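# Carry tube rack through self-closing doors onto desk

## Task

Move the tube rack from the counter, through the doors that swing shut by themselves, and set it on the desk. Success needs: the rack standing upright on the desk, each tube seated all the way down in a hole, and both doors closed at the finish. Failure if the rack or any tube touches the floor, or if any robot falls over or is left tilted. Any number of the robots may help. At the end, release the rack and move the robots away from it.

## Robot and tools

Robots: r1, r2 and r3 are identical Hello Robot Stretch 3 units. Each has a two-wheel differential base (0.33 m long, 0.34 m wide, passive omni wheel at the rear), a mast with a lift, and one telescoping arm that reaches out to the robot's right side. The base cannot slide sideways; to move the gripper forward or back you drive the base. Turns pivot about the point midway between the drive wheels, 0.05 m behind the front edge. With the arm retracted and wrist folded, a turn sweeps a 0.28 m radius; an unfolded, level wrist reaches farther.

Frames: the base frame has its origin on the floor between the drive wheels, x forward, y left, z up. hand_pose is reported in it, at the point where closed fingertips meet; with wrist joints at zero that frame's x points up, y back toward the mast, z to the rear. The odometry frame is the base frame at the start. Every robot reports in its own frames, so their relative positions come only from images, lidar_m, wrist_depth_mm and head_depth_mm.

execute_actions: arguments are actions (a list holding exactly one action, or empty to just read state and images) and cameras (list of names such as r2_wrist_camera, or all; null or omitted gives all, [] gives none). The single action is an object keyed by robot name. Under each robot: base, joints, and optionally contact_limits. All listed motions start at once.
- base holds one command only. translate_m is a relative drive in metres along the robot's own x, range -1 to 1, forward positive. rotate_rad is a relative turn in radians, -3.2 to 3.2, counter-clockwise (left) positive. Both count from where the base last reported itself.
- joints are absolute targets by name: lift_m 0 to 1.1 (arm height on mast); arm_m 0 to 0.52 (extension); wrist_yaw_rad -1.345 to 4.42 (0 along the arm, positive toward the front, 3.0 folded over the base); wrist_pitch_rad -1.57 to 0.451 (0 level, negative tips fingers down); wrist_roll_rad -2.911 to 2.911 (0 fingers side by side); gripper_m -0.089 to 0.179 (bigger is wider; real fingertip gap is about 0.007 less when nearly shut, 0.025 less when fully open, zero below 0.007); head_pan_rad -3.953 to 1.73 (0 ahead, positive left, -1.57 along the arm); head_tilt_rad -1.53 to 0.419 (negative down). Done tolerances: lift and arm 0.004, yaw and roll 0.02, pitch 0.05, gripper 0.004, head 0.02.
- contact_limits accepts only arm_m: a motor_effort percentage (1 to 100) at which arm motion halts with contact_stop; it also caps holding force until the next action. Too small stops immediately.
An unknown key or out-of-range value rejects the whole call. A joint, base or robot omitted from a call may keep pushing toward an earlier target. If a result reports a stop, any later motion, wait or finish calls in the same reply are skipped. An action runs at most 15 s.

wait: seconds from 0 to 10; commands nothing and returns the same state and images. zoom_image: camera name plus region [x0, y0, x1, y1] in pixels of that camera's latest full image, top-left origin, at most 504 x 504. finished_scene: scene number; ends the scene irreversibly and reports success, so only call it once everything is satisfied and stable.

Result lines: base_status and joint_status tell how each commanded motion ended: done (for the base this only means the wheels turned the commanded amount, slipping included), off_target (stopped short, may still push), contact_stop, time_out or torque_fault (old target dropped). on_its_own covers uncommanded joints; its "held at" value is a target, not a position. A lift or arm that hits something firmly stops and goes slack until recommanded; a slack lift may sag under load or keep pressing. Base, wrist and head have no contact stop. A wrist servo pushed hard for several seconds switches off for 10 s. motor_effort is percent of maximum, positive toward higher values, peak in brackets; readings carry offsets and noise. Positive wheel effort means pushing forward. lidar_m lists 12 distances from the base origin, one per 30-degree sector, starting straight ahead and going counter-clockwise (4th left, 7th behind, 10th right), in a plane 0.17 m up, range 0.15 to 12 m, "-" for nothing; it sees other robots but not glass or itself, and the mast and a low lift can block some sectors. wrist_depth_mm (45 to 1000) and head_depth_mm (280 to 4000) are 7x7 grids of median depth from the top left; head grid is sideways. base_odometry counts wheel rotation; heading is -3.142 to 3.142, left positive. turned_by_wheels and turned_by_imu give turn since the last result. base_tilt in degrees, forward and right positive, with a fixed offset up to about 4 degrees.

Cameras: head_camera and nav_camera move with head pan and tilt; wrist_camera rides on the gripper; prefix with the robot name.

Speed: the base is fast (0.30 m/s, 1.9 rad/s) only when lift_m < 0.30, arm_m < 0.03 and wrist_yaw_rad > 2.54; otherwise 0.10 m/s and 0.63 rad/s.

Gripping: command gripper_m below the object's width to squeeze; to let go, open at least 0.02 past the contact value. Neither the reading nor done proves a grasp. To re-squeeze, send a different value.

Cautions: robots pressing hard on each other fails the run; once bases touch, any further drive is a hard press, and nothing reports contact. Robots do not synchronise, and equal commands travel slightly differently (under 1 cm per metre typically, up to 2.5 cm), which can strain or tip a shared load. Fold or unfold the wrist only with lift between 0.32 and 0.95, pitch -0.4, roll near 0; after folding, lift can go down to 0.25. With yaw below -0.4 keep pitch at -0.5 or lower. Pushing with the gripper above about 0.45 m, raising the contact limit, pushing again after a contact stop, driving while gripping something fixed, or snagging furniture (worst in reverse) can tip a robot; reverse in small steps, release what it pushes, and lower lift to about 0.2 if it stays tilted. Avoid drops, slips, slamming doors and hard hits. A brief external push may occasionally disturb loose items. Faster robot motion is better.

Each tool is called as a command line: name --argument value for each argument, lists and objects as JSON in quotes; but a table of rows of numbers goes row by row, as --pt "numbers of a row", without its own name.

## Session

execute_actions --actions '[]'

Scene clock: 0.00 s.
r1.base_odometry: x=+0.000 y=+0.000 heading=+0.000 (m, m, rad; r1's odometry frame)
r1.turned_by_wheels: +0.000 (rad since the last result)
r1.turned_by_imu: +0.000 (rad since the last result)
r1.base_tilt: forward=+2.1 right=+0.5 (deg)
r1.lidar_m: 1.25 1.02 1.02 1.12 1.21 1.20 1.33 1.86 3.27 2.48 1.95 1.94
r1.head_depth_mm: 1924 2037 2013 2035 2033 2019 2002 / 1902 2000 1960 1940 1915 1887 1849 / 1750 1744 1712 1669 1648 1636 1611 / 1530 1517 1494 1488 1471 1446 1442 / 1384 1363 1337 1331 1324 1305 1286 / 1244 1226 1221 1207 1191 1183 1174 / 1127 1120 1111 1099 1089 1084 1075
r1.base_status: not commanded
r1.joint_positions: lift_m=+0.466 arm_m=+0.001 wrist_yaw_rad=+2.813 wrist_pitch_rad=-0.413 wrist_roll_rad=+0.004 gripper_m=+0.037 head_pan_rad=-0.007 head_tilt_rad=+0.014
r1.joint_status: not commanded
r1.motor_effort: left_wheel=+0 right_wheel=+0 lift_m=+20 arm_m=+0 wrist_yaw_rad=+0 wrist_pitch_rad=+8 wrist_roll_rad=+0 gripper_m=-1 head_pan_rad=+0 head_tilt_rad=+1 (%)
r1.hand_pose: x=+0.0514 y=+0.0674 z=+0.4794 quat_wxyz=(+0.257, +0.707, +0.030, +0.658) (m; r1's base frame)
r1.wrist_depth_mm: - - - - 887 842 781 / - - - - 988 892 823 / - - - - - 959 870 / - - - - - - 941 / 762 833 843 840 872 869 886 / 689 - - 704 751 744 727 / 596 - 597 609 602 631 636
r2.base_odometry: x=+0.000 y=+0.000 heading=+0.000 (m, m, rad; r2's odometry frame)
r2.turned_by_wheels: +0.000 (rad since the last result)
r2.turned_by_imu: +0.000 (rad since the last result)
r2.base_tilt: forward=+0.9 right=-0.3 (deg)
r2.lidar_m: 1.42 1.35 1.26 1.29 1.67 2.72 2.77 2.01 1.88 1.93 1.51 1.41
r2.head_depth_mm: 1721 1928 1919 1898 1873 1275 1266 / 1735 2024 2015 2007 1981 1343 1336 / 1755 2141 2131 2114 2122 2095 1959 / 1751 2266 2250 2228 2240 2247 2155 / 1774 2113 2124 2148 2174 2185 2051 / 1695 1799 1818 1832 1847 1860 1859 / 1551 1571 1582 1593 1608 1607 1625
r2.base_status: not commanded
r2.joint_positions: lift_m=+0.470 arm_m=-0.002 wrist_yaw_rad=+2.992 wrist_pitch_rad=-0.372 wrist_roll_rad=-0.011 gripper_m=+0.037 head_pan_rad=+0.006 head_tilt_rad=-0.010
r2.joint_status: not commanded
r2.motor_effort: left_wheel=+1 right_wheel=-1 lift_m=+41 arm_m=+0 wrist_yaw_rad=+0 wrist_pitch_rad=+4 wrist_roll_rad=+0 gripper_m=+0 head_pan_rad=+0 head_tilt_rad=+1 (%)
r2.hand_pose: x=+0.0131 y=+0.0843 z=+0.4936 quat_wxyz=(+0.182, +0.699, +0.079, +0.687) (m; r2's base frame)
r2.wrist_depth_mm: - - - - - - - / - - - - - - - / - - - - - - - / - - - - - - - / 908 913 - 977 - - - / 788 789 - 775 831 823 852 / 657 662 649 690 672 702 727
r3.base_odometry: x=+0.000 y=+0.000 heading=+0.000 (m, m, rad; r3's odometry frame)
r3.turned_by_wheels: +0.000 (rad since the last result)
r3.turned_by_imu: +0.000 (rad since the last result)
r3.base_tilt: forward=-0.7 right=+0.3 (deg)
r3.lidar_m: 2.55 3.10 1.91 1.14 0.75 0.69 0.70 0.88 1.83 1.47 2.17 2.45
r3.head_depth_mm: 2085 2278 2314 2329 2324 2348 2206 / 2090 2407 2491 2486 2503 2495 2202 / 2097 2503 2572 2567 2580 2626 2186 / 2095 2579 2657 2671 2724 2712 2180 / 2108 2675 2760 2790 2780 2802 2169 / 2117 2807 2826 2833 2819 2826 2175 / 2112 2896 2938 2968 2996 2959 2159
r3.base_status: not commanded
r3.joint_positions: lift_m=+0.540 arm_m=-0.002 wrist_yaw_rad=+2.861 wrist_pitch_rad=-0.423 wrist_roll_rad=+0.012 gripper_m=+0.037 head_pan_rad=+0.000 head_tilt_rad=-0.017
r3.joint_status: not commanded
r3.motor_effort: left_wheel=-1 right_wheel=+0 lift_m=+28 arm_m=-1 wrist_yaw_rad=+0 wrist_pitch_rad=+7 wrist_roll_rad=+0 gripper_m=-1 head_pan_rad=+1 head_tilt_rad=+2 (%)
r3.hand_pose: x=+0.0406 y=+0.0722 z=+0.5516 quat_wxyz=(+0.244, +0.709, +0.049, +0.660) (m; r3's base frame)
r3.wrist_depth_mm: - - - - - - - / - - - - - - - / - - - - - - - / - - - - - - - / 814 945 941 937 970 964 933 / 783 - - 781 802 799 809 / 700 678 696 702 703 699 705
pictures: r1_head_camera (sideways: a quarter turn clockwise sets it upright), r1_nav_camera (sideways: a quarter turn counterclockwise sets it upright), r1_wrist_camera, r2_head_camera (sideways: a quarter turn clockwise sets it upright), r2_nav_camera (sideways: a quarter turn counterclockwise sets it upright), r2_wrist_camera, r3_head_camera (sideways: a quarter turn clockwise sets it upright), r3_nav_camera (sideways: a quarter turn counterclockwise sets it upright), r3_wrist_camera
Images, in order (width x height): r1_head_camera 896x504, r1_nav_camera 672x504, r1_wrist_camera 644x364, r2_head_camera 896x504, r2_nav_camera 672x504, r2_wrist_camera 644x364, r3_head_camera 896x504, r3_nav_camera 672x504, r3_wrist_camera 644x364.

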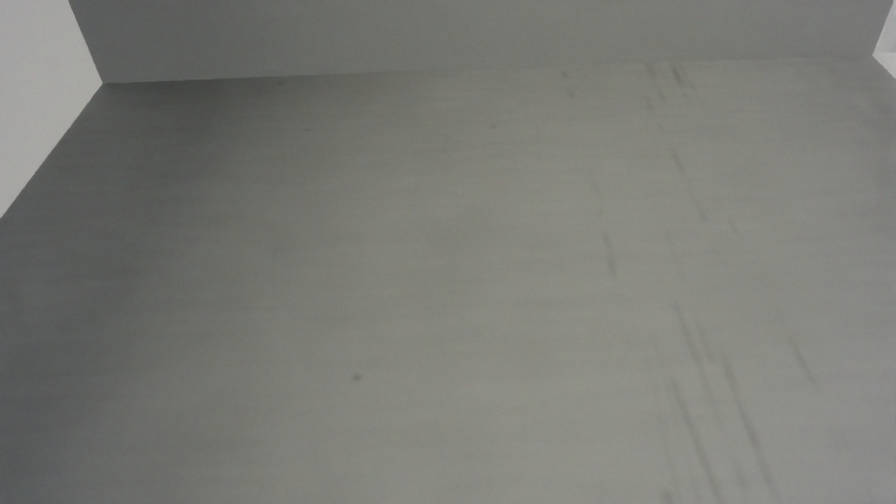

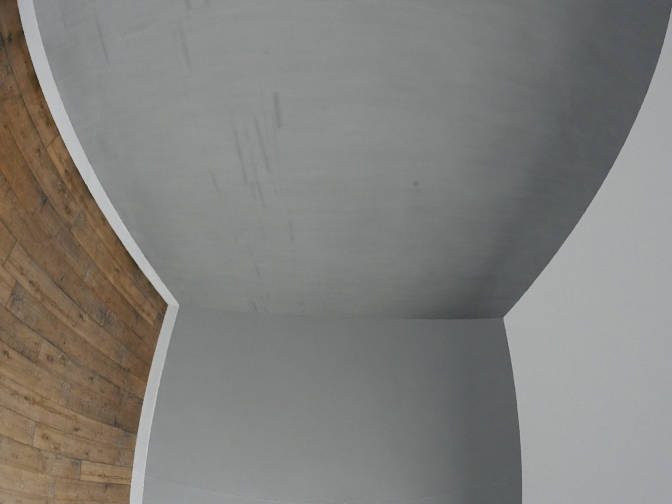

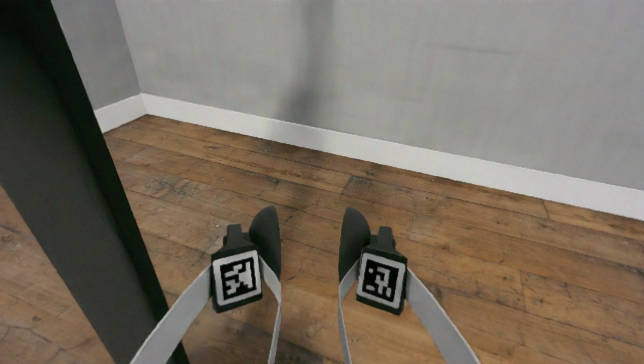

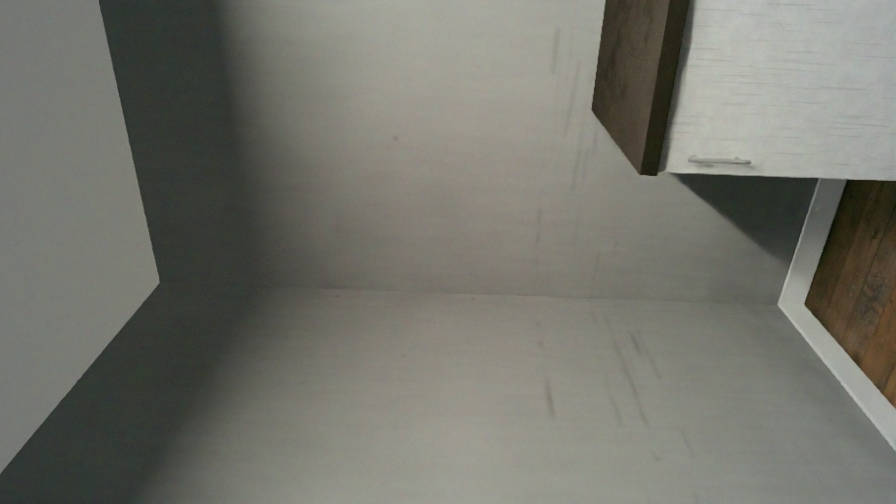

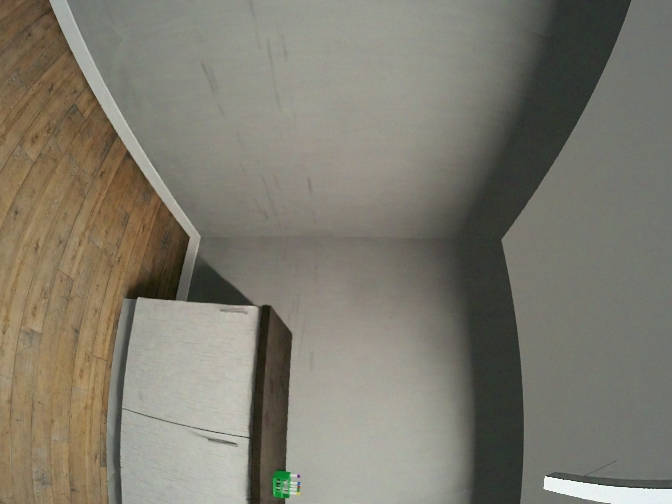

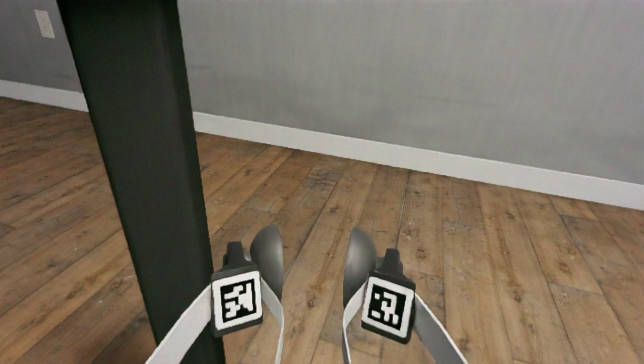

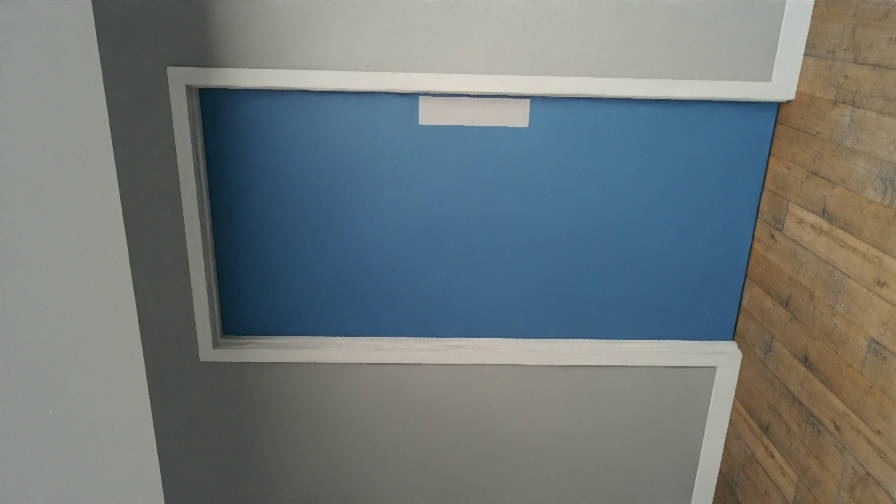

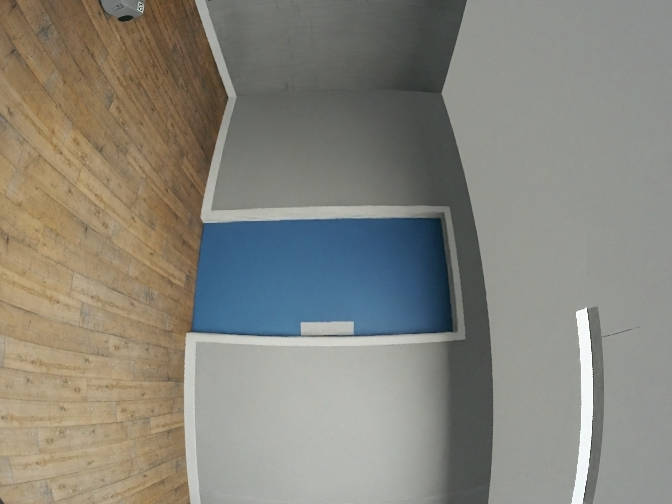

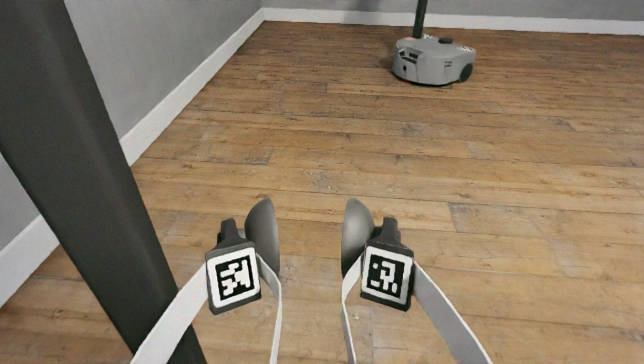

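execute_actions --actions '[{"r1":{"joints":{"head_pan_rad":-2.2,"head_tilt_rad":-0.4}},"r2":{"joints":{"head_pan_rad":-1.0,"head_tilt_rad":-0.3}},"r3":{"joints":{"head_pan_rad":-1.3,"head_tilt_rad":-0.4}}}]' --cameras '["r1_nav_camera","r2_nav_camera","r2_head_camera","r3_nav_camera"]'

Scene clock: 2.30 s.
r1.base_odometry: x=+0.000 y=+0.000 heading=+0.000 (m, m, rad; r1's odometry frame)
r1.turned_by_wheels: +0.000 (rad since the last result)
r1.turned_by_imu: +0.000 (rad since the last result)
r1.base_tilt: forward=+2.1 right=+0.5 (deg)
r1.lidar_m: 1.26 1.02 1.02 1.13 1.21 1.20 1.32 1.86 3.26 2.48 1.95 1.94
r1.head_depth_mm: 3228 3436 3664 3238 2258 1781 1442 / 3261 3495 3675 3513 2363 1798 1446 / 3259 3468 3743 3484 2397 1817 1460 / 3303 3571 3816 3532 2434 1843 1469 / 3351 3605 3833 3617 2427 1830 1476 / 3394 3628 3838 3544 2475 1854 1483 / 3403 3715 - 3712 2482 1850 1485
r1.base_status: not commanded
r1.joint_positions: lift_m=+0.466 arm_m=+0.001 wrist_yaw_rad=+2.813 wrist_pitch_rad=-0.413 wrist_roll_rad=+0.004 gripper_m=+0.037 head_pan_rad=-2.193 head_tilt_rad=-0.395
r1.joint_status: all done
r1.motor_effort: left_wheel=+0(0) right_wheel=+0(0) lift_m=+19(19) arm_m=+0(0) wrist_yaw_rad=+0(1) wrist_pitch_rad=+9(9) wrist_roll_rad=+0(0) gripper_m=+0(0) head_pan_rad=-5(43) head_tilt_rad=-3(29) (%)
r1.hand_pose: x=+0.0514 y=+0.0674 z=+0.4794 quat_wxyz=(+0.257, +0.707, +0.030, +0.658) (m; r1's base frame)
r1.wrist_depth_mm: - - - - 912 836 768 / - - - - 971 916 830 / - - - - - 966 877 / - - - - - - 945 / 768 836 870 821 901 893 890 / 694 - - 713 747 741 746 / 594 - 602 603 624 633 637
r2.base_odometry: x=+0.000 y=+0.000 heading=+0.000 (m, m, rad; r2's odometry frame)
r2.turned_by_wheels: +0.000 (rad since the last result)
r2.turned_by_imu: +0.000 (rad since the last result)
r2.base_tilt: forward=+0.9 right=-0.2 (deg)
r2.lidar_m: 1.43 1.34 1.26 1.29 1.67 2.72 2.77 2.01 1.89 1.92 1.50 1.40
r2.head_depth_mm: 2173 2241 2312 2398 2422 1955 1513 / 2262 2391 2536 2579 2624 1948 1498 / 2115 2233 2370 1795 1872 1923 1501 / 2016 2114 2209 1659 1733 1829 1492 / 1883 1996 2089 1583 1620 1708 1494 / 1802 1891 1979 1483 1506 1606 1482 / 1721 1785 1867 1411 1423 1494 1482
r2.base_status: not commanded
r2.joint_positions: lift_m=+0.470 arm_m=-0.002 wrist_yaw_rad=+2.992 wrist_pitch_rad=-0.372 wrist_roll_rad=-0.011 gripper_m=+0.037 head_pan_rad=-0.993 head_tilt_rad=-0.296
r2.joint_status: all done
r2.motor_effort: left_wheel=+1(0) right_wheel=-1(1) lift_m=+41(41) arm_m=+0(0) wrist_yaw_rad=+0(0) wrist_pitch_rad=+4(4) wrist_roll_rad=+0(0) gripper_m=+0(0) head_pan_rad=-4(50) head_tilt_rad=-2(25) (%)
r2.hand_pose: x=+0.0131 y=+0.0843 z=+0.4936 quat_wxyz=(+0.182, +0.699, +0.079, +0.687) (m; r2's base frame)
r2.wrist_depth_mm: - - - - - - - / - - - - - - - / - - - - - - - / - - - - - - - / 914 906 - 987 - - - / 776 779 - 799 851 851 864 / 665 669 668 686 676 707 707
r3.base_odometry: x=+0.000 y=+0.000 heading=+0.000 (m, m, rad; r3's odometry frame)
r3.turned_by_wheels: +0.000 (rad since the last result)
r3.turned_by_imu: +0.000 (rad since the last result)
r3.base_tilt: forward=-0.6 right=+0.4 (deg)
r3.lidar_m: 2.56 3.12 1.91 1.14 0.75 0.69 0.70 0.87 1.82 1.47 2.17 2.46
r3.head_depth_mm: 1666 1754 1618 1539 2017 1733 1427 / 1767 1881 1597 2119 2206 1724 1432 / 1889 2016 1580 2281 2293 1741 1416 / 2018 2142 1755 2511 2268 1743 1417 / 2171 2340 1964 2721 2251 1734 1408 / 2349 2546 2158 2828 2241 1736 1397 / 2507 2702 2828 2970 2222 1719 1399
r3.base_status: not commanded
r3.joint_positions: lift_m=+0.540 arm_m=-0.002 wrist_yaw_rad=+2.861 wrist_pitch_rad=-0.423 wrist_roll_rad=+0.012 gripper_m=+0.037 head_pan_rad=-1.293 head_tilt_rad=-0.395
r3.joint_status: all done
r3.motor_effort: left_wheel=-1(0) right_wheel=+0(1) lift_m=+29(28) arm_m=-1(1) wrist_yaw_rad=+0(0) wrist_pitch_rad=+7(7) wrist_roll_rad=+0(0) gripper_m=+0(1) head_pan_rad=-2(35) head_tilt_rad=-2(28) (%)
r3.hand_pose: x=+0.0406 y=+0.0722 z=+0.5516 quat_wxyz=(+0.244, +0.709, +0.049, +0.660) (m; r3's base frame)
r3.wrist_depth_mm: - - - - - - - / - - - - - - - / - - - - - - - / - - - - - - - / 800 959 953 926 977 936 955 / 778 - - 796 803 810 816 / 692 672 686 705 715 710 700
pictures: r1_nav_camera (sideways: a quarter turn counterclockwise sets it upright), r2_head_camera (sideways: a quarter turn clockwise sets it upright), r2_nav_camera (sideways: a quarter turn counterclockwise sets it upright), r3_nav_camera (sideways: a quarter turn counterclockwise sets it upright)
Images, in order (width x height): r1_nav_camera 672x504, r2_head_camera 896x504, r2_nav_camera 672x504, r3_nav_camera 672x504.

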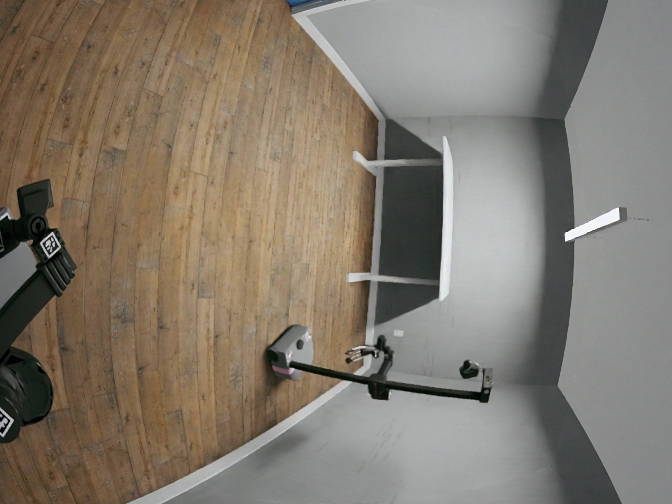

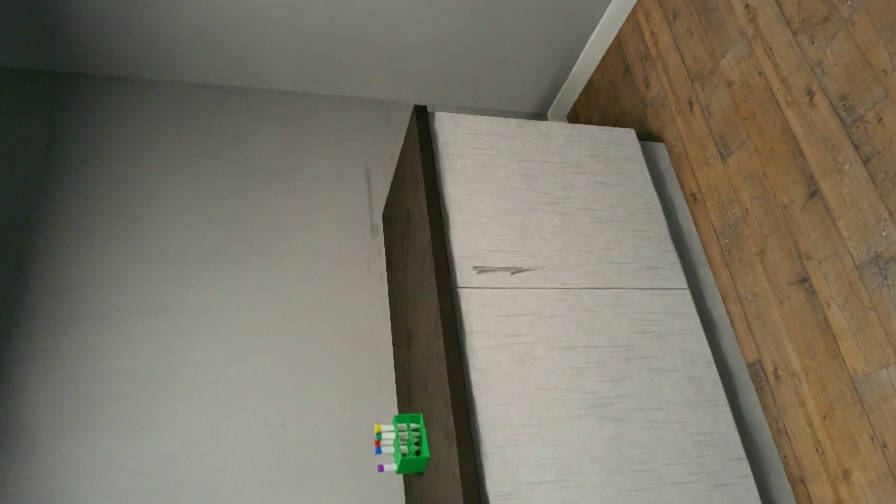

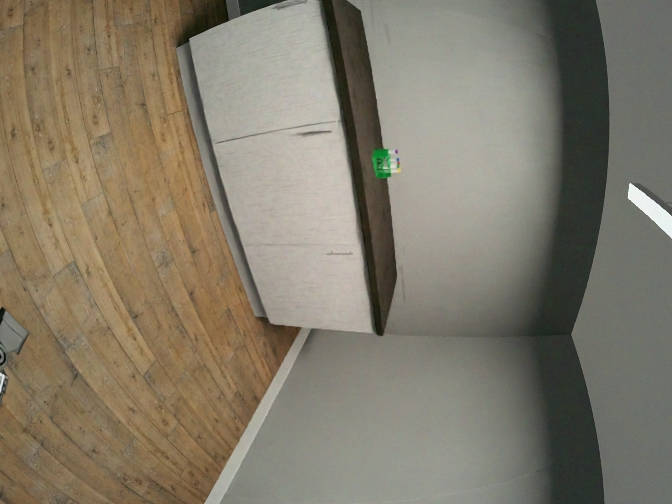

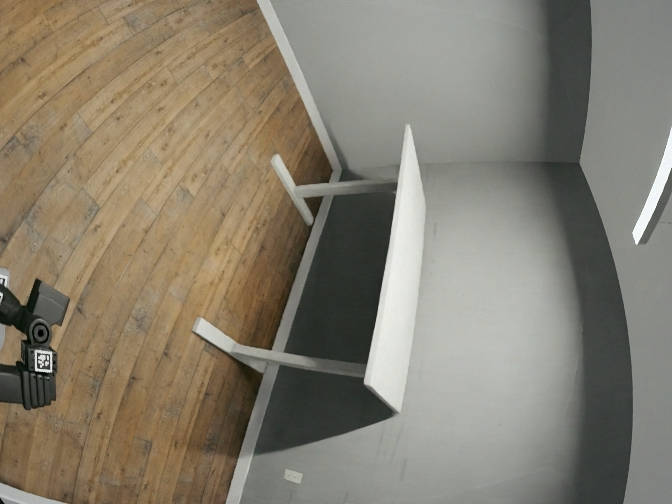

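execute_actions --actions '[{"r2":{"joints":{"head_pan_rad":-3.3,"head_tilt_rad":-0.3}},"r3":{"joints":{"head_pan_rad":0,"head_tilt_rad":-0.7}}}]' --cameras '["r2_nav_camera","r2_head_camera","r3_nav_camera"]'

Scene clock: 4.37 s.
r1.base_odometry: x=+0.000 y=+0.000 heading=+0.000 (m, m, rad; r1's odometry frame)
r1.turned_by_wheels: +0.000 (rad since the last result)
r1.turned_by_imu: +0.000 (rad since the last result)
r1.base_tilt: forward=+2.1 right=+0.5 (deg)
r1.lidar_m: 1.25 1.03 1.02 1.12 1.21 1.20 1.33 1.86 3.25 2.47 1.95 1.94
r1.head_depth_mm: 3224 3462 3656 3217 2237 1788 1435 / 3279 3477 3750 3471 2356 1800 1451 / 3302 3488 3777 3471 2404 1815 1459 / 3379 3560 3816 3565 2396 1824 1463 / 3368 3587 3925 3592 2441 1833 1473 / 3393 3628 3892 3605 2450 1850 1482 / 3468 3652 3943 3784 2498 1866 1495
r1.base_status: not commanded
r1.joint_positions: lift_m=+0.466 arm_m=+0.001 wrist_yaw_rad=+2.813 wrist_pitch_rad=-0.413 wrist_roll_rad=+0.004 gripper_m=+0.037 head_pan_rad=-2.193 head_tilt_rad=-0.395
r1.joint_status: not commanded
r1.motor_effort: left_wheel=+0(0) right_wheel=+0(1) lift_m=+20(19) arm_m=+1(1) wrist_yaw_rad=+1(1) wrist_pitch_rad=+8(8) wrist_roll_rad=+0(0) gripper_m=+0(0) head_pan_rad=-5(4) head_tilt_rad=-3(3) (%)
r1.hand_pose: x=+0.0514 y=+0.0674 z=+0.4794 quat_wxyz=(+0.257, +0.707, +0.030, +0.658) (m; r1's base frame)
r1.wrist_depth_mm: - - - - 909 842 790 / - - - - - 920 836 / - - - - - 955 877 / - - - - - - 957 / 773 833 879 848 866 892 912 / 679 - - 717 741 738 744 / 589 - 602 599 619 627 636
r2.base_odometry: x=+0.000 y=+0.000 heading=+0.000 (m, m, rad; r2's odometry frame)
r2.turned_by_wheels: +0.000 (rad since the last result)
r2.turned_by_imu: +0.000 (rad since the last result)
r2.base_tilt: forward=+0.8 right=-0.3 (deg)
r2.lidar_m: 1.43 1.34 1.27 1.29 1.67 2.72 2.78 2.01 1.88 1.93 1.51 1.40
r2.head_depth_mm: 2236 2351 2462 2573 2649 1952 1501 / 2317 2427 2555 2679 2766 1951 1497 / 2390 2520 2643 2800 2736 1951 1500 / 2497 2626 2747 2894 2733 1930 1492 / 2568 2702 2854 3029 2738 1922 1481 / 2676 2807 2948 3167 2725 1926 1489 / 2596 2700 2782 2880 2696 1912 1479
r2.base_status: not commanded
r2.joint_positions: lift_m=+0.470 arm_m=-0.002 wrist_yaw_rad=+2.992 wrist_pitch_rad=-0.372 wrist_roll_rad=-0.011 gripper_m=+0.037 head_pan_rad=-3.293 head_tilt_rad=-0.296
r2.joint_status: all done
r2.motor_effort: left_wheel=+1(1) right_wheel=+0(1) lift_m=+41(41) arm_m=+0(0) wrist_yaw_rad=+0(1) wrist_pitch_rad=+4(4) wrist_roll_rad=+0(0) gripper_m=+0(1) head_pan_rad=-5(49) head_tilt_rad=-3(3) (%)
r2.hand_pose: x=+0.0131 y=+0.0843 z=+0.4936 quat_wxyz=(+0.182, +0.699, +0.079, +0.687) (m; r2's base frame)
r2.wrist_depth_mm: - - - - - - - / - - - - - - - / - - - - - - - / - - - - - - - / 921 906 - 969 - - - / 760 754 - 813 832 823 859 / 633 668 651 692 679 708 732
r3.base_odometry: x=+0.000 y=+0.000 heading=+0.000 (m, m, rad; r3's odometry frame)
r3.turned_by_wheels: +0.000 (rad since the last result)
r3.turned_by_imu: +0.000 (rad since the last result)
r3.base_tilt: forward=-0.7 right=+0.3 (deg)
r3.lidar_m: 2.55 3.13 1.91 1.14 0.75 0.69 0.70 0.87 1.83 1.47 2.16 2.46
r3.head_depth_mm: 2071 2290 2488 2025 1652 1391 1206 / 2207 2406 2552 2008 1648 1392 1201 / 2267 2546 2567 1999 1634 1379 1190 / 2368 2636 2557 1980 1621 1373 1189 / 2463 2738 2551 1981 1623 1369 1186 / 2498 2806 2515 1958 1617 1365 1184 / 2602 2911 2497 1948 1603 1362 1180
r3.base_status: not commanded
r3.joint_positions: lift_m=+0.540 arm_m=-0.002 wrist_yaw_rad=+2.861 wrist_pitch_rad=-0.423 wrist_roll_rad=+0.012 gripper_m=+0.037 head_pan_rad=-0.007 head_tilt_rad=-0.691
r3.joint_status: all done
r3.motor_effort: left_wheel=+0(1) right_wheel=+0(0) lift_m=+28(29) arm_m=-1(1) wrist_yaw_rad=+0(0) wrist_pitch_rad=+7(7) wrist_roll_rad=+0(0) gripper_m=+0(0) head_pan_rad=+3(36) head_tilt_rad=-4(29) (%)
r3.hand_pose: x=+0.0406 y=+0.0722 z=+0.5516 quat_wxyz=(+0.244, +0.709, +0.049, +0.660) (m; r3's base frame)
r3.wrist_depth_mm: - - - - - - - / - - - - - - - / - - - - - - - / - - - - - - - / 804 948 957 935 962 942 929 / 784 - - 787 791 828 802 / 691 673 696 701 699 710 710
pictures: r2_head_camera (sideways: a quarter turn clockwise sets it upright), r2_nav_camera (sideways: a quarter turn counterclockwise sets it upright), r3_nav_camera (sideways: a quarter turn counterclockwise sets it upright)
Images, in order (width x height): r2_head_camera 896x504, r2_nav_camera 672x504, r3_nav_camera 672x504.

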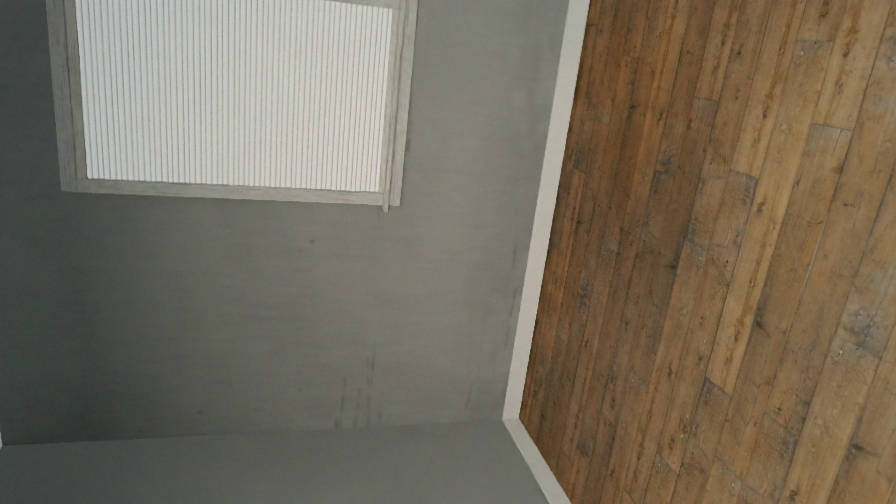

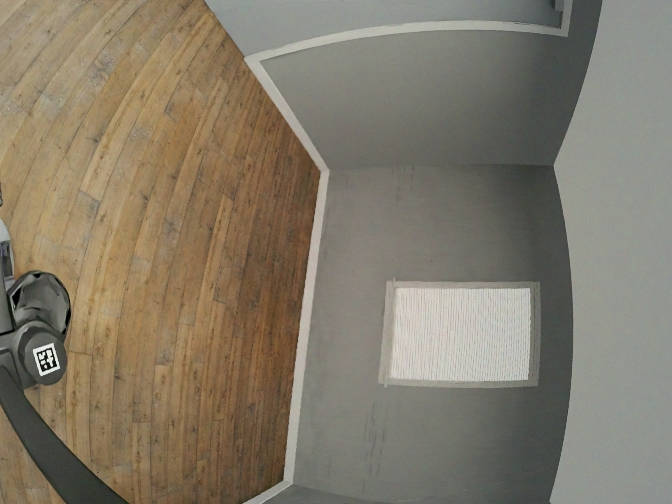

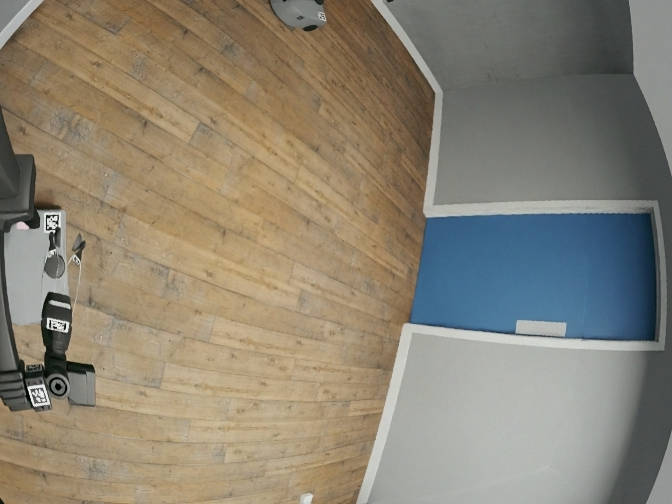

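execute_actions --actions '[{"r2":{"base":{"rotate_rad":-0.94},"joints":{"head_pan_rad":-1.57,"head_tilt_rad":-0.5,"lift_m":0.26}},"r3":{"base":{"rotate_rad":0.13},"joints":{"lift_m":0.26,"wrist_yaw_rad":3.0}},"r1":{"base":{"rotate_rad":-1.5},"joints":{"lift_m":0.26,"wrist_yaw_rad":3.0,"head_pan_rad":0,"head_tilt_rad":-0.7}}}]' --cameras '[]'

execute_actions --actions '[{"r2":{"base":{"translate_m":0.95}},"r3":{"base":{"translate_m":1.0}}}]' --cameras '[]'

execute_actions --actions '[{"r2":{"base":{"rotate_rad":2.08}},"r3":{"base":{"translate_m":0.66}}}]' --cameras '[]'

execute_actions --actions '[{"r2":{"joints":{"lift_m":0.9}},"r3":{"base":{"rotate_rad":-0.57}}}]' --cameras '["r2_nav_camera","r2_head_camera","r3_nav_camera","r1_nav_camera"]'

Scene clock: 9.47 s.
r1.base_odometry: x=+0.000 y=+0.000 heading=-1.500 (m, m, rad; r1's odometry frame)
r1.turned_by_wheels: -1.500 (rad since the last result)
r1.turned_by_imu: -1.503 (rad since the last result)
r1.base_tilt: forward=+2.1 right=+0.5 (deg)
r1.lidar_m: 2.37 1.95 1.94 1.20 1.02 1.02 1.16 1.20 1.20 1.37 1.87 3.43
r1.head_depth_mm: 3447 3619 2650 2021 1647 1383 1193 / 2983 3323 2673 2056 1673 1399 1201 / 2688 3031 2701 2073 1672 1413 1209 / 2439 2691 2738 2076 1682 1418 1220 / 2219 2458 2626 2109 1703 1421 1226 / 2123 2303 2485 2126 1715 1425 1235 / 1949 2112 2312 2151 1729 1439 1231
r1.base_status: done
r1.joint_positions: lift_m=+0.260 arm_m=+0.001 wrist_yaw_rad=+2.998 wrist_pitch_rad=-0.415 wrist_roll_rad=+0.004 gripper_m=+0.037 head_pan_rad=-0.007 head_tilt_rad=-0.691
r1.joint_status: all done
r1.motor_effort: left_wheel=+2(9) right_wheel=-1(6) lift_m=+16(17) arm_m=+1(1) wrist_yaw_rad=+3(4) wrist_pitch_rad=+10(9) wrist_roll_rad=-1(0) gripper_m=+1(0) head_pan_rad=+5(42) head_tilt_rad=-4(27) (%)
r1.hand_pose: x=+0.0109 y=+0.0770 z=+0.2737 quat_wxyz=(+0.195, +0.702, +0.095, +0.679) (m; r1's base frame)
r1.wrist_depth_mm: 763 - - - - - - / 798 - - - - - - / 795 - 875 910 938 964 - / 643 657 679 681 703 707 744 / 537 542 - 559 575 590 579 / 454 490 - - 491 474 488 / - - - - 406 412 420
r2.base_odometry: x=+0.000 y=+0.000 heading=-0.940 (m, m, rad; r2's odometry frame)
r2.turned_by_wheels: -0.940 (rad since the last result)
r2.turned_by_imu: -0.948 (rad since the last result)
r2.base_tilt: forward=+0.9 right=-0.3 (deg)
r2.lidar_m: 1.46 1.40 1.46 1.30 1.28 1.32 1.85 2.72 2.61 1.95 1.88 1.98
r2.head_depth_mm: 2034 2242 2486 2683 2013 1568 1285 / 1912 2108 2331 2519 2018 1566 1275 / 1810 1982 2182 2409 2011 1566 1281 / 1740 1900 2071 2281 2021 1560 1282 / 1650 1802 1957 2153 2015 1564 1274 / 1585 1716 1854 2033 2006 1560 1273 / 1522 1624 1771 1933 1995 1555 1274
r2.base_status: done
r2.joint_positions: lift_m=+0.260 arm_m=-0.002 wrist_yaw_rad=+2.992 wrist_pitch_rad=-0.372 wrist_roll_rad=-0.011 gripper_m=+0.037 head_pan_rad=-1.577 head_tilt_rad=-0.495
r2.joint_status: all done
r2.motor_effort: left_wheel=+3(5) right_wheel=-2(8) lift_m=+31(39) arm_m=+0(0) wrist_yaw_rad=-1(0) wrist_pitch_rad=+4(4) wrist_roll_rad=+0(0) gripper_m=+0(0) head_pan_rad=+4(48) head_tilt_rad=-3(22) (%)
r2.hand_pose: x=+0.0131 y=+0.0843 z=+0.2835 quat_wxyz=(+0.182, +0.699, +0.080, +0.687) (m; r2's base frame)
r2.wrist_depth_mm: 933 - - - - - - / 968 - - - - - - / 976 - - - - - - / 742 - 809 835 842 877 896 / 601 598 649 630 659 684 704 / 494 507 - 522 543 555 565 / 449 - - - 439 459 480
r3.base_odometry: x=+0.000 y=+0.000 heading=+0.130 (m, m, rad; r3's odometry frame)
r3.turned_by_wheels: +0.130 (rad since the last result)
r3.turned_by_imu: +0.130 (rad since the last result)
r3.base_tilt: forward=-0.7 right=+0.3 (deg)
r3.lidar_m: 2.62 1.91 1.91 0.98 0.72 0.69 0.72 0.98 1.87 1.47 2.16 2.45
r3.head_depth_mm: 2177 2393 2528 2023 1655 1398 1209 / 2273 2517 2607 2023 1641 1381 1199 / 2390 2667 2568 1989 1634 1379 1195 / 2475 2782 2570 2001 1625 1375 1188 / 2565 2897 2537 1961 1615 1361 1189 / 2737 2999 2519 1958 1613 1366 1180 / 2887 3223 2523 1947 1614 1353 1185
r3.base_status: done
r3.joint_positions: lift_m=+0.260 arm_m=-0.002 wrist_yaw_rad=+2.999 wrist_pitch_rad=-0.424 wrist_roll_rad=+0.012 gripper_m=+0.037 head_pan_rad=-0.007 head_tilt_rad=-0.691
r3.joint_status: all done
r3.motor_effort: left_wheel=-3(7) right_wheel=+3(7) lift_m=+22(27) arm_m=-1(1) wrist_yaw_rad=+1(2) wrist_pitch_rad=+7(7) wrist_roll_rad=+0(0) gripper_m=+0(0) head_pan_rad=+4(4) head_tilt_rad=-4(4) (%)
r3.hand_pose: x=+0.0106 y=+0.0785 z=+0.2716 quat_wxyz=(+0.199, +0.704, +0.098, +0.675) (m; r3's base frame)
r3.wrist_depth_mm: 622 - - - - - - / 653 - - - - - - / 682 - 798 803 800 824 827 / 627 616 642 645 649 657 669 / 524 531 - 552 559 543 549 / 462 - - - 466 463 466 / - - - - 404 410 412
pictures: none
No camera images: the call's "cameras" was empty. Leave "cameras" out to get every camera's image.

Scene clock: 14.50 s.
r1.base_odometry: x=+0.000 y=+0.000 heading=-1.500 (m, m, rad; r1's odometry frame)
r1.turned_by_wheels: +0.000 (rad since the last result)
r1.turned_by_imu: +0.000 (rad since the last result)
r1.base_tilt: forward=+2.1 right=+0.5 (deg)
r1.lidar_m: 2.37 1.94 1.94 1.20 1.02 1.02 1.16 1.20 1.20 1.36 2.30 1.28
r1.head_depth_mm: 3410 3667 2634 2024 1664 1392 1201 / 3040 3373 2666 2046 1654 1393 1206 / 2662 3026 2691 2048 1679 1409 1219 / 2413 2691 2706 2089 1684 1407 1219 / 2260 2415 2651 2114 1694 1427 1222 / 2144 2307 2489 2118 1707 1431 1229 / 1959 2136 2295 2136 1727 1436 1242
r1.base_status: not commanded
r1.joint_positions: lift_m=+0.260 arm_m=+0.001 wrist_yaw_rad=+2.998 wrist_pitch_rad=-0.415 wrist_roll_rad=+0.004 gripper_m=+0.037 head_pan_rad=-0.007 head_tilt_rad=-0.691
r1.joint_status: not commanded
r1.motor_effort: left_wheel=+2(2) right_wheel=-1(1) lift_m=+15(16) arm_m=+1(1) wrist_yaw_rad=+2(2) wrist_pitch_rad=+9(9) wrist_roll_rad=-1(0) gripper_m=+1(0) head_pan_rad=+3(3) head_tilt_rad=-5(5) (%)
r1.hand_pose: x=+0.0109 y=+0.0770 z=+0.2737 quat_wxyz=(+0.195, +0.702, +0.095, +0.679) (m; r1's base frame)
r1.wrist_depth_mm: 754 - - - - - - / 803 - - - - - - / 789 - 877 897 905 942 - / 655 651 674 693 703 719 740 / 529 548 - 551 570 584 582 / 455 484 - - 490 480 496 / - - - - 409 415 416
r2.base_odometry: x=+0.560 y=-0.767 heading=-0.940 (m, m, rad; r2's odometry frame)
r2.turned_by_wheels: +0.000 (rad since the last result)
r2.turned_by_imu: -0.002 (rad since the last result)
r2.base_tilt: forward=+0.9 right=-0.3 (deg)
r2.lidar_m: 0.60 0.58 0.60 0.83 1.74 1.79 2.51 3.56 1.99 1.48 1.44 0.82
r2.head_depth_mm: 1533 1708 1894 2138 2009 1570 1284 / 1455 1570 1769 1971 2025 1568 1281 / 1375 1506 1653 1841 1954 1568 1282 / 1310 1424 1568 1740 1876 1568 1277 / 1254 1358 1488 1633 1790 1565 1283 / 1201 1304 1406 1538 1710 1557 1277 / 1147 1232 1336 1459 1606 1552 1273
r2.base_status: done
r2.joint_positions: lift_m=+0.260 arm_m=-0.002 wrist_yaw_rad=+2.992 wrist_pitch_rad=-0.372 wrist_roll_rad=-0.011 gripper_m=+0.037 head_pan_rad=-1.577 head_tilt_rad=-0.495
r2.joint_status: not commanded
r2.motor_effort: left_wheel=+2(7) right_wheel=-3(7) lift_m=+31(31) arm_m=+0(0) wrist_yaw_rad=+0(1) wrist_pitch_rad=+4(4) wrist_roll_rad=+0(0) gripper_m=+0(0) head_pan_rad=+4(5) head_tilt_rad=-3(3) (%)
r2.hand_pose: x=+0.0131 y=+0.0843 z=+0.2834 quat_wxyz=(+0.182, +0.699, +0.080, +0.687) (m; r2's base frame)
r2.wrist_depth_mm: - - - 862 680 543 461 / - - - 961 718 574 469 / - - - - 775 583 493 / 743 - 785 810 797 677 509 / 599 611 651 646 664 641 575 / 508 513 - 536 553 547 558 / 450 - - - 443 462 479
r3.base_odometry: x=+0.992 y=+0.129 heading=+0.130 (m, m, rad; r3's odometry frame)
r3.turned_by_wheels: +0.000 (rad since the last result)
r3.turned_by_imu: +0.008 (rad since the last result)
r3.base_tilt: forward=-0.6 right=+0.3 (deg)
r3.lidar_m: 1.74 2.29 1.37 1.40 1.61 1.56 1.62 2.22 1.96 2.06 1.65 1.59
r3.head_depth_mm: 1422 1565 1760 1913 1658 1393 1203 / 1483 1647 1851 1963 1642 1384 1201 / 1557 1733 1967 2001 1632 1379 1199 / 1573 1776 2025 1987 1627 1376 1192 / 1652 1874 2139 1982 1623 1363 1187 / 1744 1999 2268 1956 1615 1360 1178 / 1866 2133 2389 1954 1601 1357 1176
r3.base_status: done
r3.joint_positions: lift_m=+0.260 arm_m=-0.002 wrist_yaw_rad=+2.999 wrist_pitch_rad=-0.424 wrist_roll_rad=+0.012 gripper_m=+0.037 head_pan_rad=-0.007 head_tilt_rad=-0.692
r3.joint_status: not commanded
r3.motor_effort: left_wheel=-3(8) right_wheel=+2(9) lift_m=+22(22) arm_m=-1(1) wrist_yaw_rad=+1(1) wrist_pitch_rad=+7(7) wrist_roll_rad=+0(0) gripper_m=-1(0) head_pan_rad=+3(4) head_tilt_rad=-4(4) (%)
r3.hand_pose: x=+0.0105 y=+0.0785 z=+0.2716 quat_wxyz=(+0.199, +0.704, +0.098, +0.675) (m; r3's base frame)
r3.wrist_depth_mm: - - - - - - - / - - - - - - - / 795 - 789 803 816 807 834 / 628 615 637 643 648 649 663 / 529 530 - 555 558 545 549 / 467 - - - 465 461 471 / - - - - 404 407 410
pictures: none
No camera images: the call's "cameras" was empty. Leave "cameras" out to get every camera's image.

Scene clock: 18.33 s.
r1.base_odometry: x=+0.000 y=+0.000 heading=-1.500 (m, m, rad; r1's odometry frame)
r1.turned_by_wheels: +0.000 (rad since the last result)
r1.turned_by_imu: +0.000 (rad since the last result)
r1.base_tilt: forward=+2.1 right=+0.5 (deg)
r1.lidar_m: 1.21 1.94 1.94 1.20 1.02 1.02 1.16 1.20 1.20 1.36 2.29 3.45
r1.head_depth_mm: 3423 3605 2648 2037 1647 1382 1201 / 2984 3340 2671 1794 1650 1398 1205 / 2567 2864 1537 1612 1634 1405 1211 / 2449 2691 2713 2089 1686 1410 1220 / 2214 2477 2644 2104 1696 1421 1222 / 2105 2294 2495 2108 1711 1430 1235 / 1981 2110 2306 2161 1719 1442 1240
r1.base_status: not commanded
r1.joint_positions: lift_m=+0.260 arm_m=+0.001 wrist_yaw_rad=+2.998 wrist_pitch_rad=-0.415 wrist_roll_rad=+0.004 gripper_m=+0.037 head_pan_rad=-0.007 head_tilt_rad=-0.691
r1.joint_status: not commanded
r1.motor_effort: left_wheel=+2(2) right_wheel=-1(1) lift_m=+16(16) arm_m=+0(0) wrist_yaw_rad=+2(2) wrist_pitch_rad=+9(9) wrist_roll_rad=+0(1) gripper_m=+0(0) head_pan_rad=+4(4) head_tilt_rad=-4(4) (%)
r1.hand_pose: x=+0.0109 y=+0.0770 z=+0.2737 quat_wxyz=(+0.195, +0.702, +0.095, +0.679) (m; r1's base frame)
r1.wrist_depth_mm: 756 - - - - - - / 797 - - - - - - / 777 - 868 909 924 978 - / 648 654 695 677 701 709 727 / 535 541 - 554 576 575 584 / 466 483 - - 488 478 481 / - - - - 410 415 420
r2.base_odometry: x=+0.560 y=-0.767 heading=+1.140 (m, m, rad; r2's odometry frame)
r2.turned_by_wheels: +2.080 (rad since the last result)
r2.turned_by_imu: +2.089 (rad since the last result)
r2.base_tilt: forward=+0.8 right=-0.4 (deg)
r2.lidar_m: 1.72 1.79 2.47 3.56 2.02 1.49 1.44 0.83 0.60 0.58 0.60 0.81
r2.head_depth_mm: 979 1062 1151 853 664 748 861 / 980 1070 1155 851 673 748 866 / 986 1073 1163 850 677 753 874 / 992 1083 1156 847 678 757 876 / 1000 1088 1173 845 681 761 882 / 1005 1089 1184 843 685 764 885 / 1012 1100 1190 838 686 769 893
r2.base_status: done
r2.joint_positions: lift_m=+0.260 arm_m=-0.002 wrist_yaw_rad=+2.992 wrist_pitch_rad=-0.372 wrist_roll_rad=-0.011 gripper_m=+0.037 head_pan_rad=-1.577 head_tilt_rad=-0.495
r2.joint_status: not commanded
r2.motor_effort: left_wheel=-1(4) right_wheel=+2(9) lift_m=+31(31) arm_m=+0(0) wrist_yaw_rad=+1(0) wrist_pitch_rad=+4(4) wrist_roll_rad=+0(0) gripper_m=+0(0) head_pan_rad=+4(4) head_tilt_rad=-3(3) (%)
r2.hand_pose: x=+0.0131 y=+0.0843 z=+0.2834 quat_wxyz=(+0.182, +0.699, +0.080, +0.687) (m; r2's base frame)
r2.wrist_depth_mm: - - - - - - - / - - - - - - - / 969 - - - - - - / 748 - 792 799 856 853 906 / 590 585 645 646 663 666 696 / 492 501 - 531 542 547 569 / 447 - - - 442 466 478
r3.base_odometry: x=+1.646 y=+0.215 heading=+0.130 (m, m, rad; r3's odometry frame)
r3.turned_by_wheels: +0.000 (rad since the last result)
r3.turned_by_imu: +0.005 (rad since the last result)
r3.base_tilt: forward=-0.8 right=+0.3 (deg)
r3.lidar_m: 1.13 1.49 2.05 1.34 2.18 2.12 2.22 2.45 2.24 1.43 1.13 1.10
r3.head_depth_mm: 922 1019 1131 1282 1463 1394 1207 / 967 1070 1201 1362 1553 1384 1202 / 987 1108 1264 1463 1590 1380 1190 / 994 1111 1262 1479 1618 1373 1188 / 1053 1190 1361 1598 1611 1373 1185 / 1113 1264 1472 1747 1605 1363 1185 / 1189 1366 1595 1834 1598 1358 1180
r3.base_status: done
r3.joint_positions: lift_m=+0.260 arm_m=-0.002 wrist_yaw_rad=+2.999 wrist_pitch_rad=-0.424 wrist_roll_rad=+0.012 gripper_m=+0.037 head_pan_rad=-0.007 head_tilt_rad=-0.693
r3.joint_status: not commanded
r3.motor_effort: left_wheel=-3(7) right_wheel=+3(12) lift_m=+22(22) arm_m=-1(1) wrist_yaw_rad=+1(1) wrist_pitch_rad=+7(8) wrist_roll_rad=+0(0) gripper_m=+0(1) head_pan_rad=+4(4) head_tilt_rad=-3(3) (%)
r3.hand_pose: x=+0.0104 y=+0.0785 z=+0.2715 quat_wxyz=(+0.199, +0.704, +0.099, +0.675) (m; r3's base frame)
r3.wrist_depth_mm: - - - - - - - / - - - - - - - / 774 - 795 803 806 814 839 / 632 619 637 641 648 654 653 / 530 530 - 560 559 542 552 / 469 - - - 464 467 467 / - - - - 404 407 409
pictures: none
No camera images: the call's "cameras" was empty. Leave "cameras" out to get every camera's image.

Scene clock: 25.00 s.
r1.base_odometry: x=+0.000 y=+0.000 heading=-1.500 (m, m, rad; r1's odometry frame)
r1.turned_by_wheels: +0.000 (rad since the last result)
r1.turned_by_imu: +0.000 (rad since the last result)
r1.base_tilt: forward=+2.2 right=+0.5 (deg)
r1.lidar_m: 1.21 1.94 1.94 1.20 1.02 1.02 1.16 1.20 1.20 1.37 2.29 3.43
r1.head_depth_mm: 3434 3601 2653 2018 1640 1385 1194 / 2993 3364 2673 1981 1633 1400 1200 / 2669 2989 2701 1642 1598 1405 1212 / 1097 2538 2519 2007 1664 1419 1216 / 2247 2476 2640 2104 1698 1427 1228 / 2113 2314 2517 2116 1697 1428 1232 / 1966 2117 2287 2153 1723 1444 1236
r1.base_status: not commanded
r1.joint_positions: lift_m=+0.260 arm_m=+0.001 wrist_yaw_rad=+2.998 wrist_pitch_rad=-0.415 wrist_roll_rad=+0.004 gripper_m=+0.037 head_pan_rad=-0.007 head_tilt_rad=-0.691
r1.joint_status: not commanded
r1.motor_effort: left_wheel=+2(2) right_wheel=-1(2) lift_m=+16(16) arm_m=+1(1) wrist_yaw_rad=+2(2) wrist_pitch_rad=+9(9) wrist_roll_rad=-1(0) gripper_m=+1(1) head_pan_rad=+4(4) head_tilt_rad=-4(4) (%)
r1.hand_pose: x=+0.0109 y=+0.0770 z=+0.2737 quat_wxyz=(+0.195, +0.702, +0.095, +0.679) (m; r1's base frame)
r1.wrist_depth_mm: 756 - - - - - - / 809 - - - - - - / 788 - 885 904 962 969 - / 656 653 686 694 706 714 741 / 532 531 - 554 568 579 579 / 452 480 - - 488 483 490 / - - - - 401 418 420
r2.base_odometry: x=+0.560 y=-0.767 heading=+1.140 (m, m, rad; r2's odometry frame)
r2.turned_by_wheels: +0.000 (rad since the last result)
r2.turned_by_imu: -0.001 (rad since the last result)
r2.base_tilt: forward=+0.9 right=-0.3 (deg)
r2.lidar_m: 1.72 1.78 2.47 3.56 2.01 1.49 1.44 0.83 0.60 0.58 0.60 0.81
r2.head_depth_mm: 982 1064 1146 855 663 746 - / 982 1072 1154 850 672 748 840 / 988 1075 1157 849 677 754 835 / 996 1084 1154 847 678 757 837 / 998 1085 1177 844 682 759 840 / 1003 1093 1178 843 685 764 885 / 1007 1101 1188 837 684 769 890
r2.base_status: not commanded
r2.joint_positions: lift_m=+0.900 arm_m=-0.002 wrist_yaw_rad=+2.992 wrist_pitch_rad=-0.372 wrist_roll_rad=-0.011 gripper_m=+0.037 head_pan_rad=-1.577 head_tilt_rad=-0.495
r2.joint_status: all done
r2.motor_effort: left_wheel=-1(1) right_wheel=+2(2) lift_m=+50(53) arm_m=+0(1) wrist_yaw_rad=+0(0) wrist_pitch_rad=+4(5) wrist_roll_rad=+0(0) gripper_m=-1(0) head_pan_rad=+4(4) head_tilt_rad=-3(3) (%)
r2.hand_pose: x=+0.0131 y=+0.0843 z=+0.9228 quat_wxyz=(+0.182, +0.699, +0.080, +0.687) (m; r2's base frame)
r2.wrist_depth_mm: - - - - - - - / - - - - - - - / - - - - - - - / - - - - - - - / - - - - - - - / - - - - - - - / - - - - - - -
r3.base_odometry: x=+1.646 y=+0.215 heading=-0.440 (m, m, rad; r3's odometry frame)
r3.turned_by_wheels: -0.570 (rad since the last result)
r3.turned_by_imu: -0.576 (rad since the last result)
r3.base_tilt: forward=-0.7 right=+0.4 (deg)
r3.lidar_m: 1.10 1.13 1.42 2.05 1.35 2.22 2.12 2.18 2.45 2.24 1.51 1.15
r3.head_depth_mm: 949 1069 1225 1379 1560 1397 1205 / 942 1060 1213 1419 1599 1385 1202 / 937 1056 1208 1416 1594 1384 1196 / 931 1047 1196 1392 1579 1372 1190 / 924 1041 1189 1390 1572 1366 1186 / 920 1036 1180 1377 1551 1359 1180 / 917 1031 1173 1365 1542 1356 1179
r3.base_status: done
r3.joint_positions: lift_m=+0.260 arm_m=-0.002 wrist_yaw_rad=+2.999 wrist_pitch_rad=-0.424 wrist_roll_rad=+0.012 gripper_m=+0.037 head_pan_rad=-0.007 head_tilt_rad=-0.693
r3.joint_status: not commanded
r3.motor_effort: left_wheel=+2(10) right_wheel=-3(10) lift_m=+22(22) arm_m=-1(1) wrist_yaw_rad=+0(1) wrist_pitch_rad=+8(8) wrist_roll_rad=+0(0) gripper_m=-1(1) head_pan_rad=+4(3) head_tilt_rad=-3(4) (%)
r3.hand_pose: x=+0.0104 y=+0.0785 z=+0.2715 quat_wxyz=(+0.199, +0.704, +0.099, +0.675) (m; r3's base frame)
r3.wrist_depth_mm: - - - - - - - / - - - - - - - / 776 - 780 799 796 822 833 / 628 617 641 641 645 662 653 / 527 529 - 553 562 542 553 / 465 - - - 463 468 472 / - - - - 405 406 409
pictures: r1_nav_camera (sideways: a quarter turn counterclockwise sets it upright), r2_head_camera (sideways: a quarter turn clockwise sets it upright), r2_nav_camera (sideways: a quarter turn counterclockwise sets it upright), r3_nav_camera (sideways: a quarter turn counterclockwise sets it upright)
Images, in order (width x height): r1_nav_camera 672x504, r2_head_camera 896x504, r2_nav_camera 672x504, r3_nav_camera 672x504.

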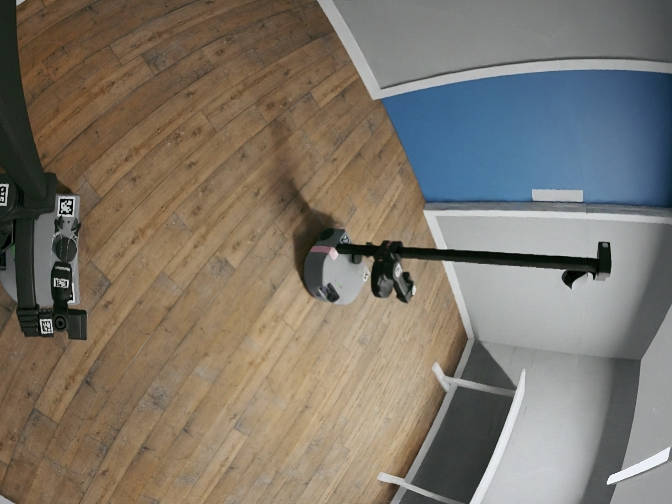

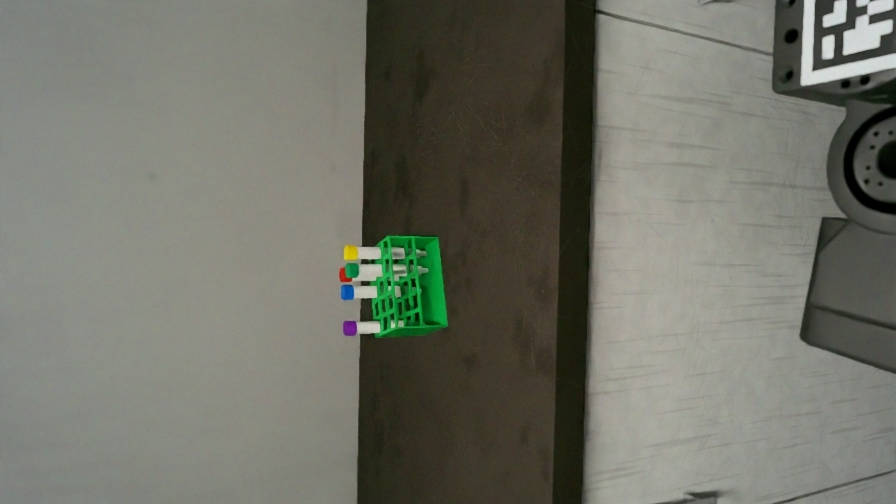

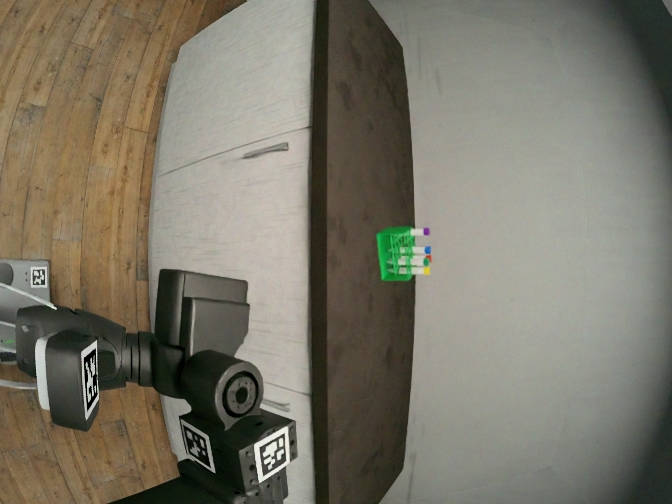

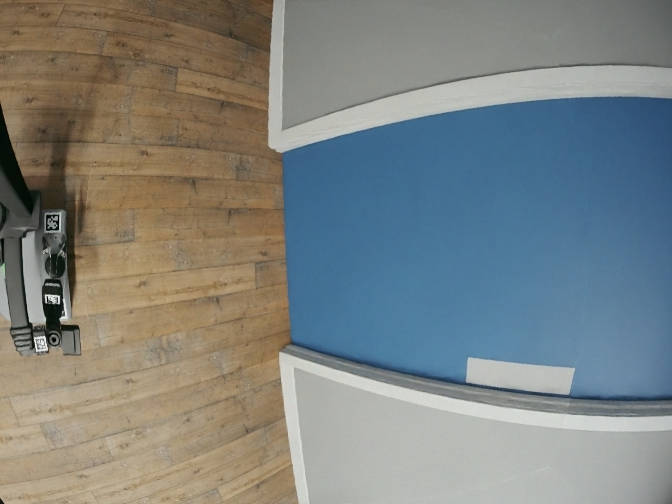

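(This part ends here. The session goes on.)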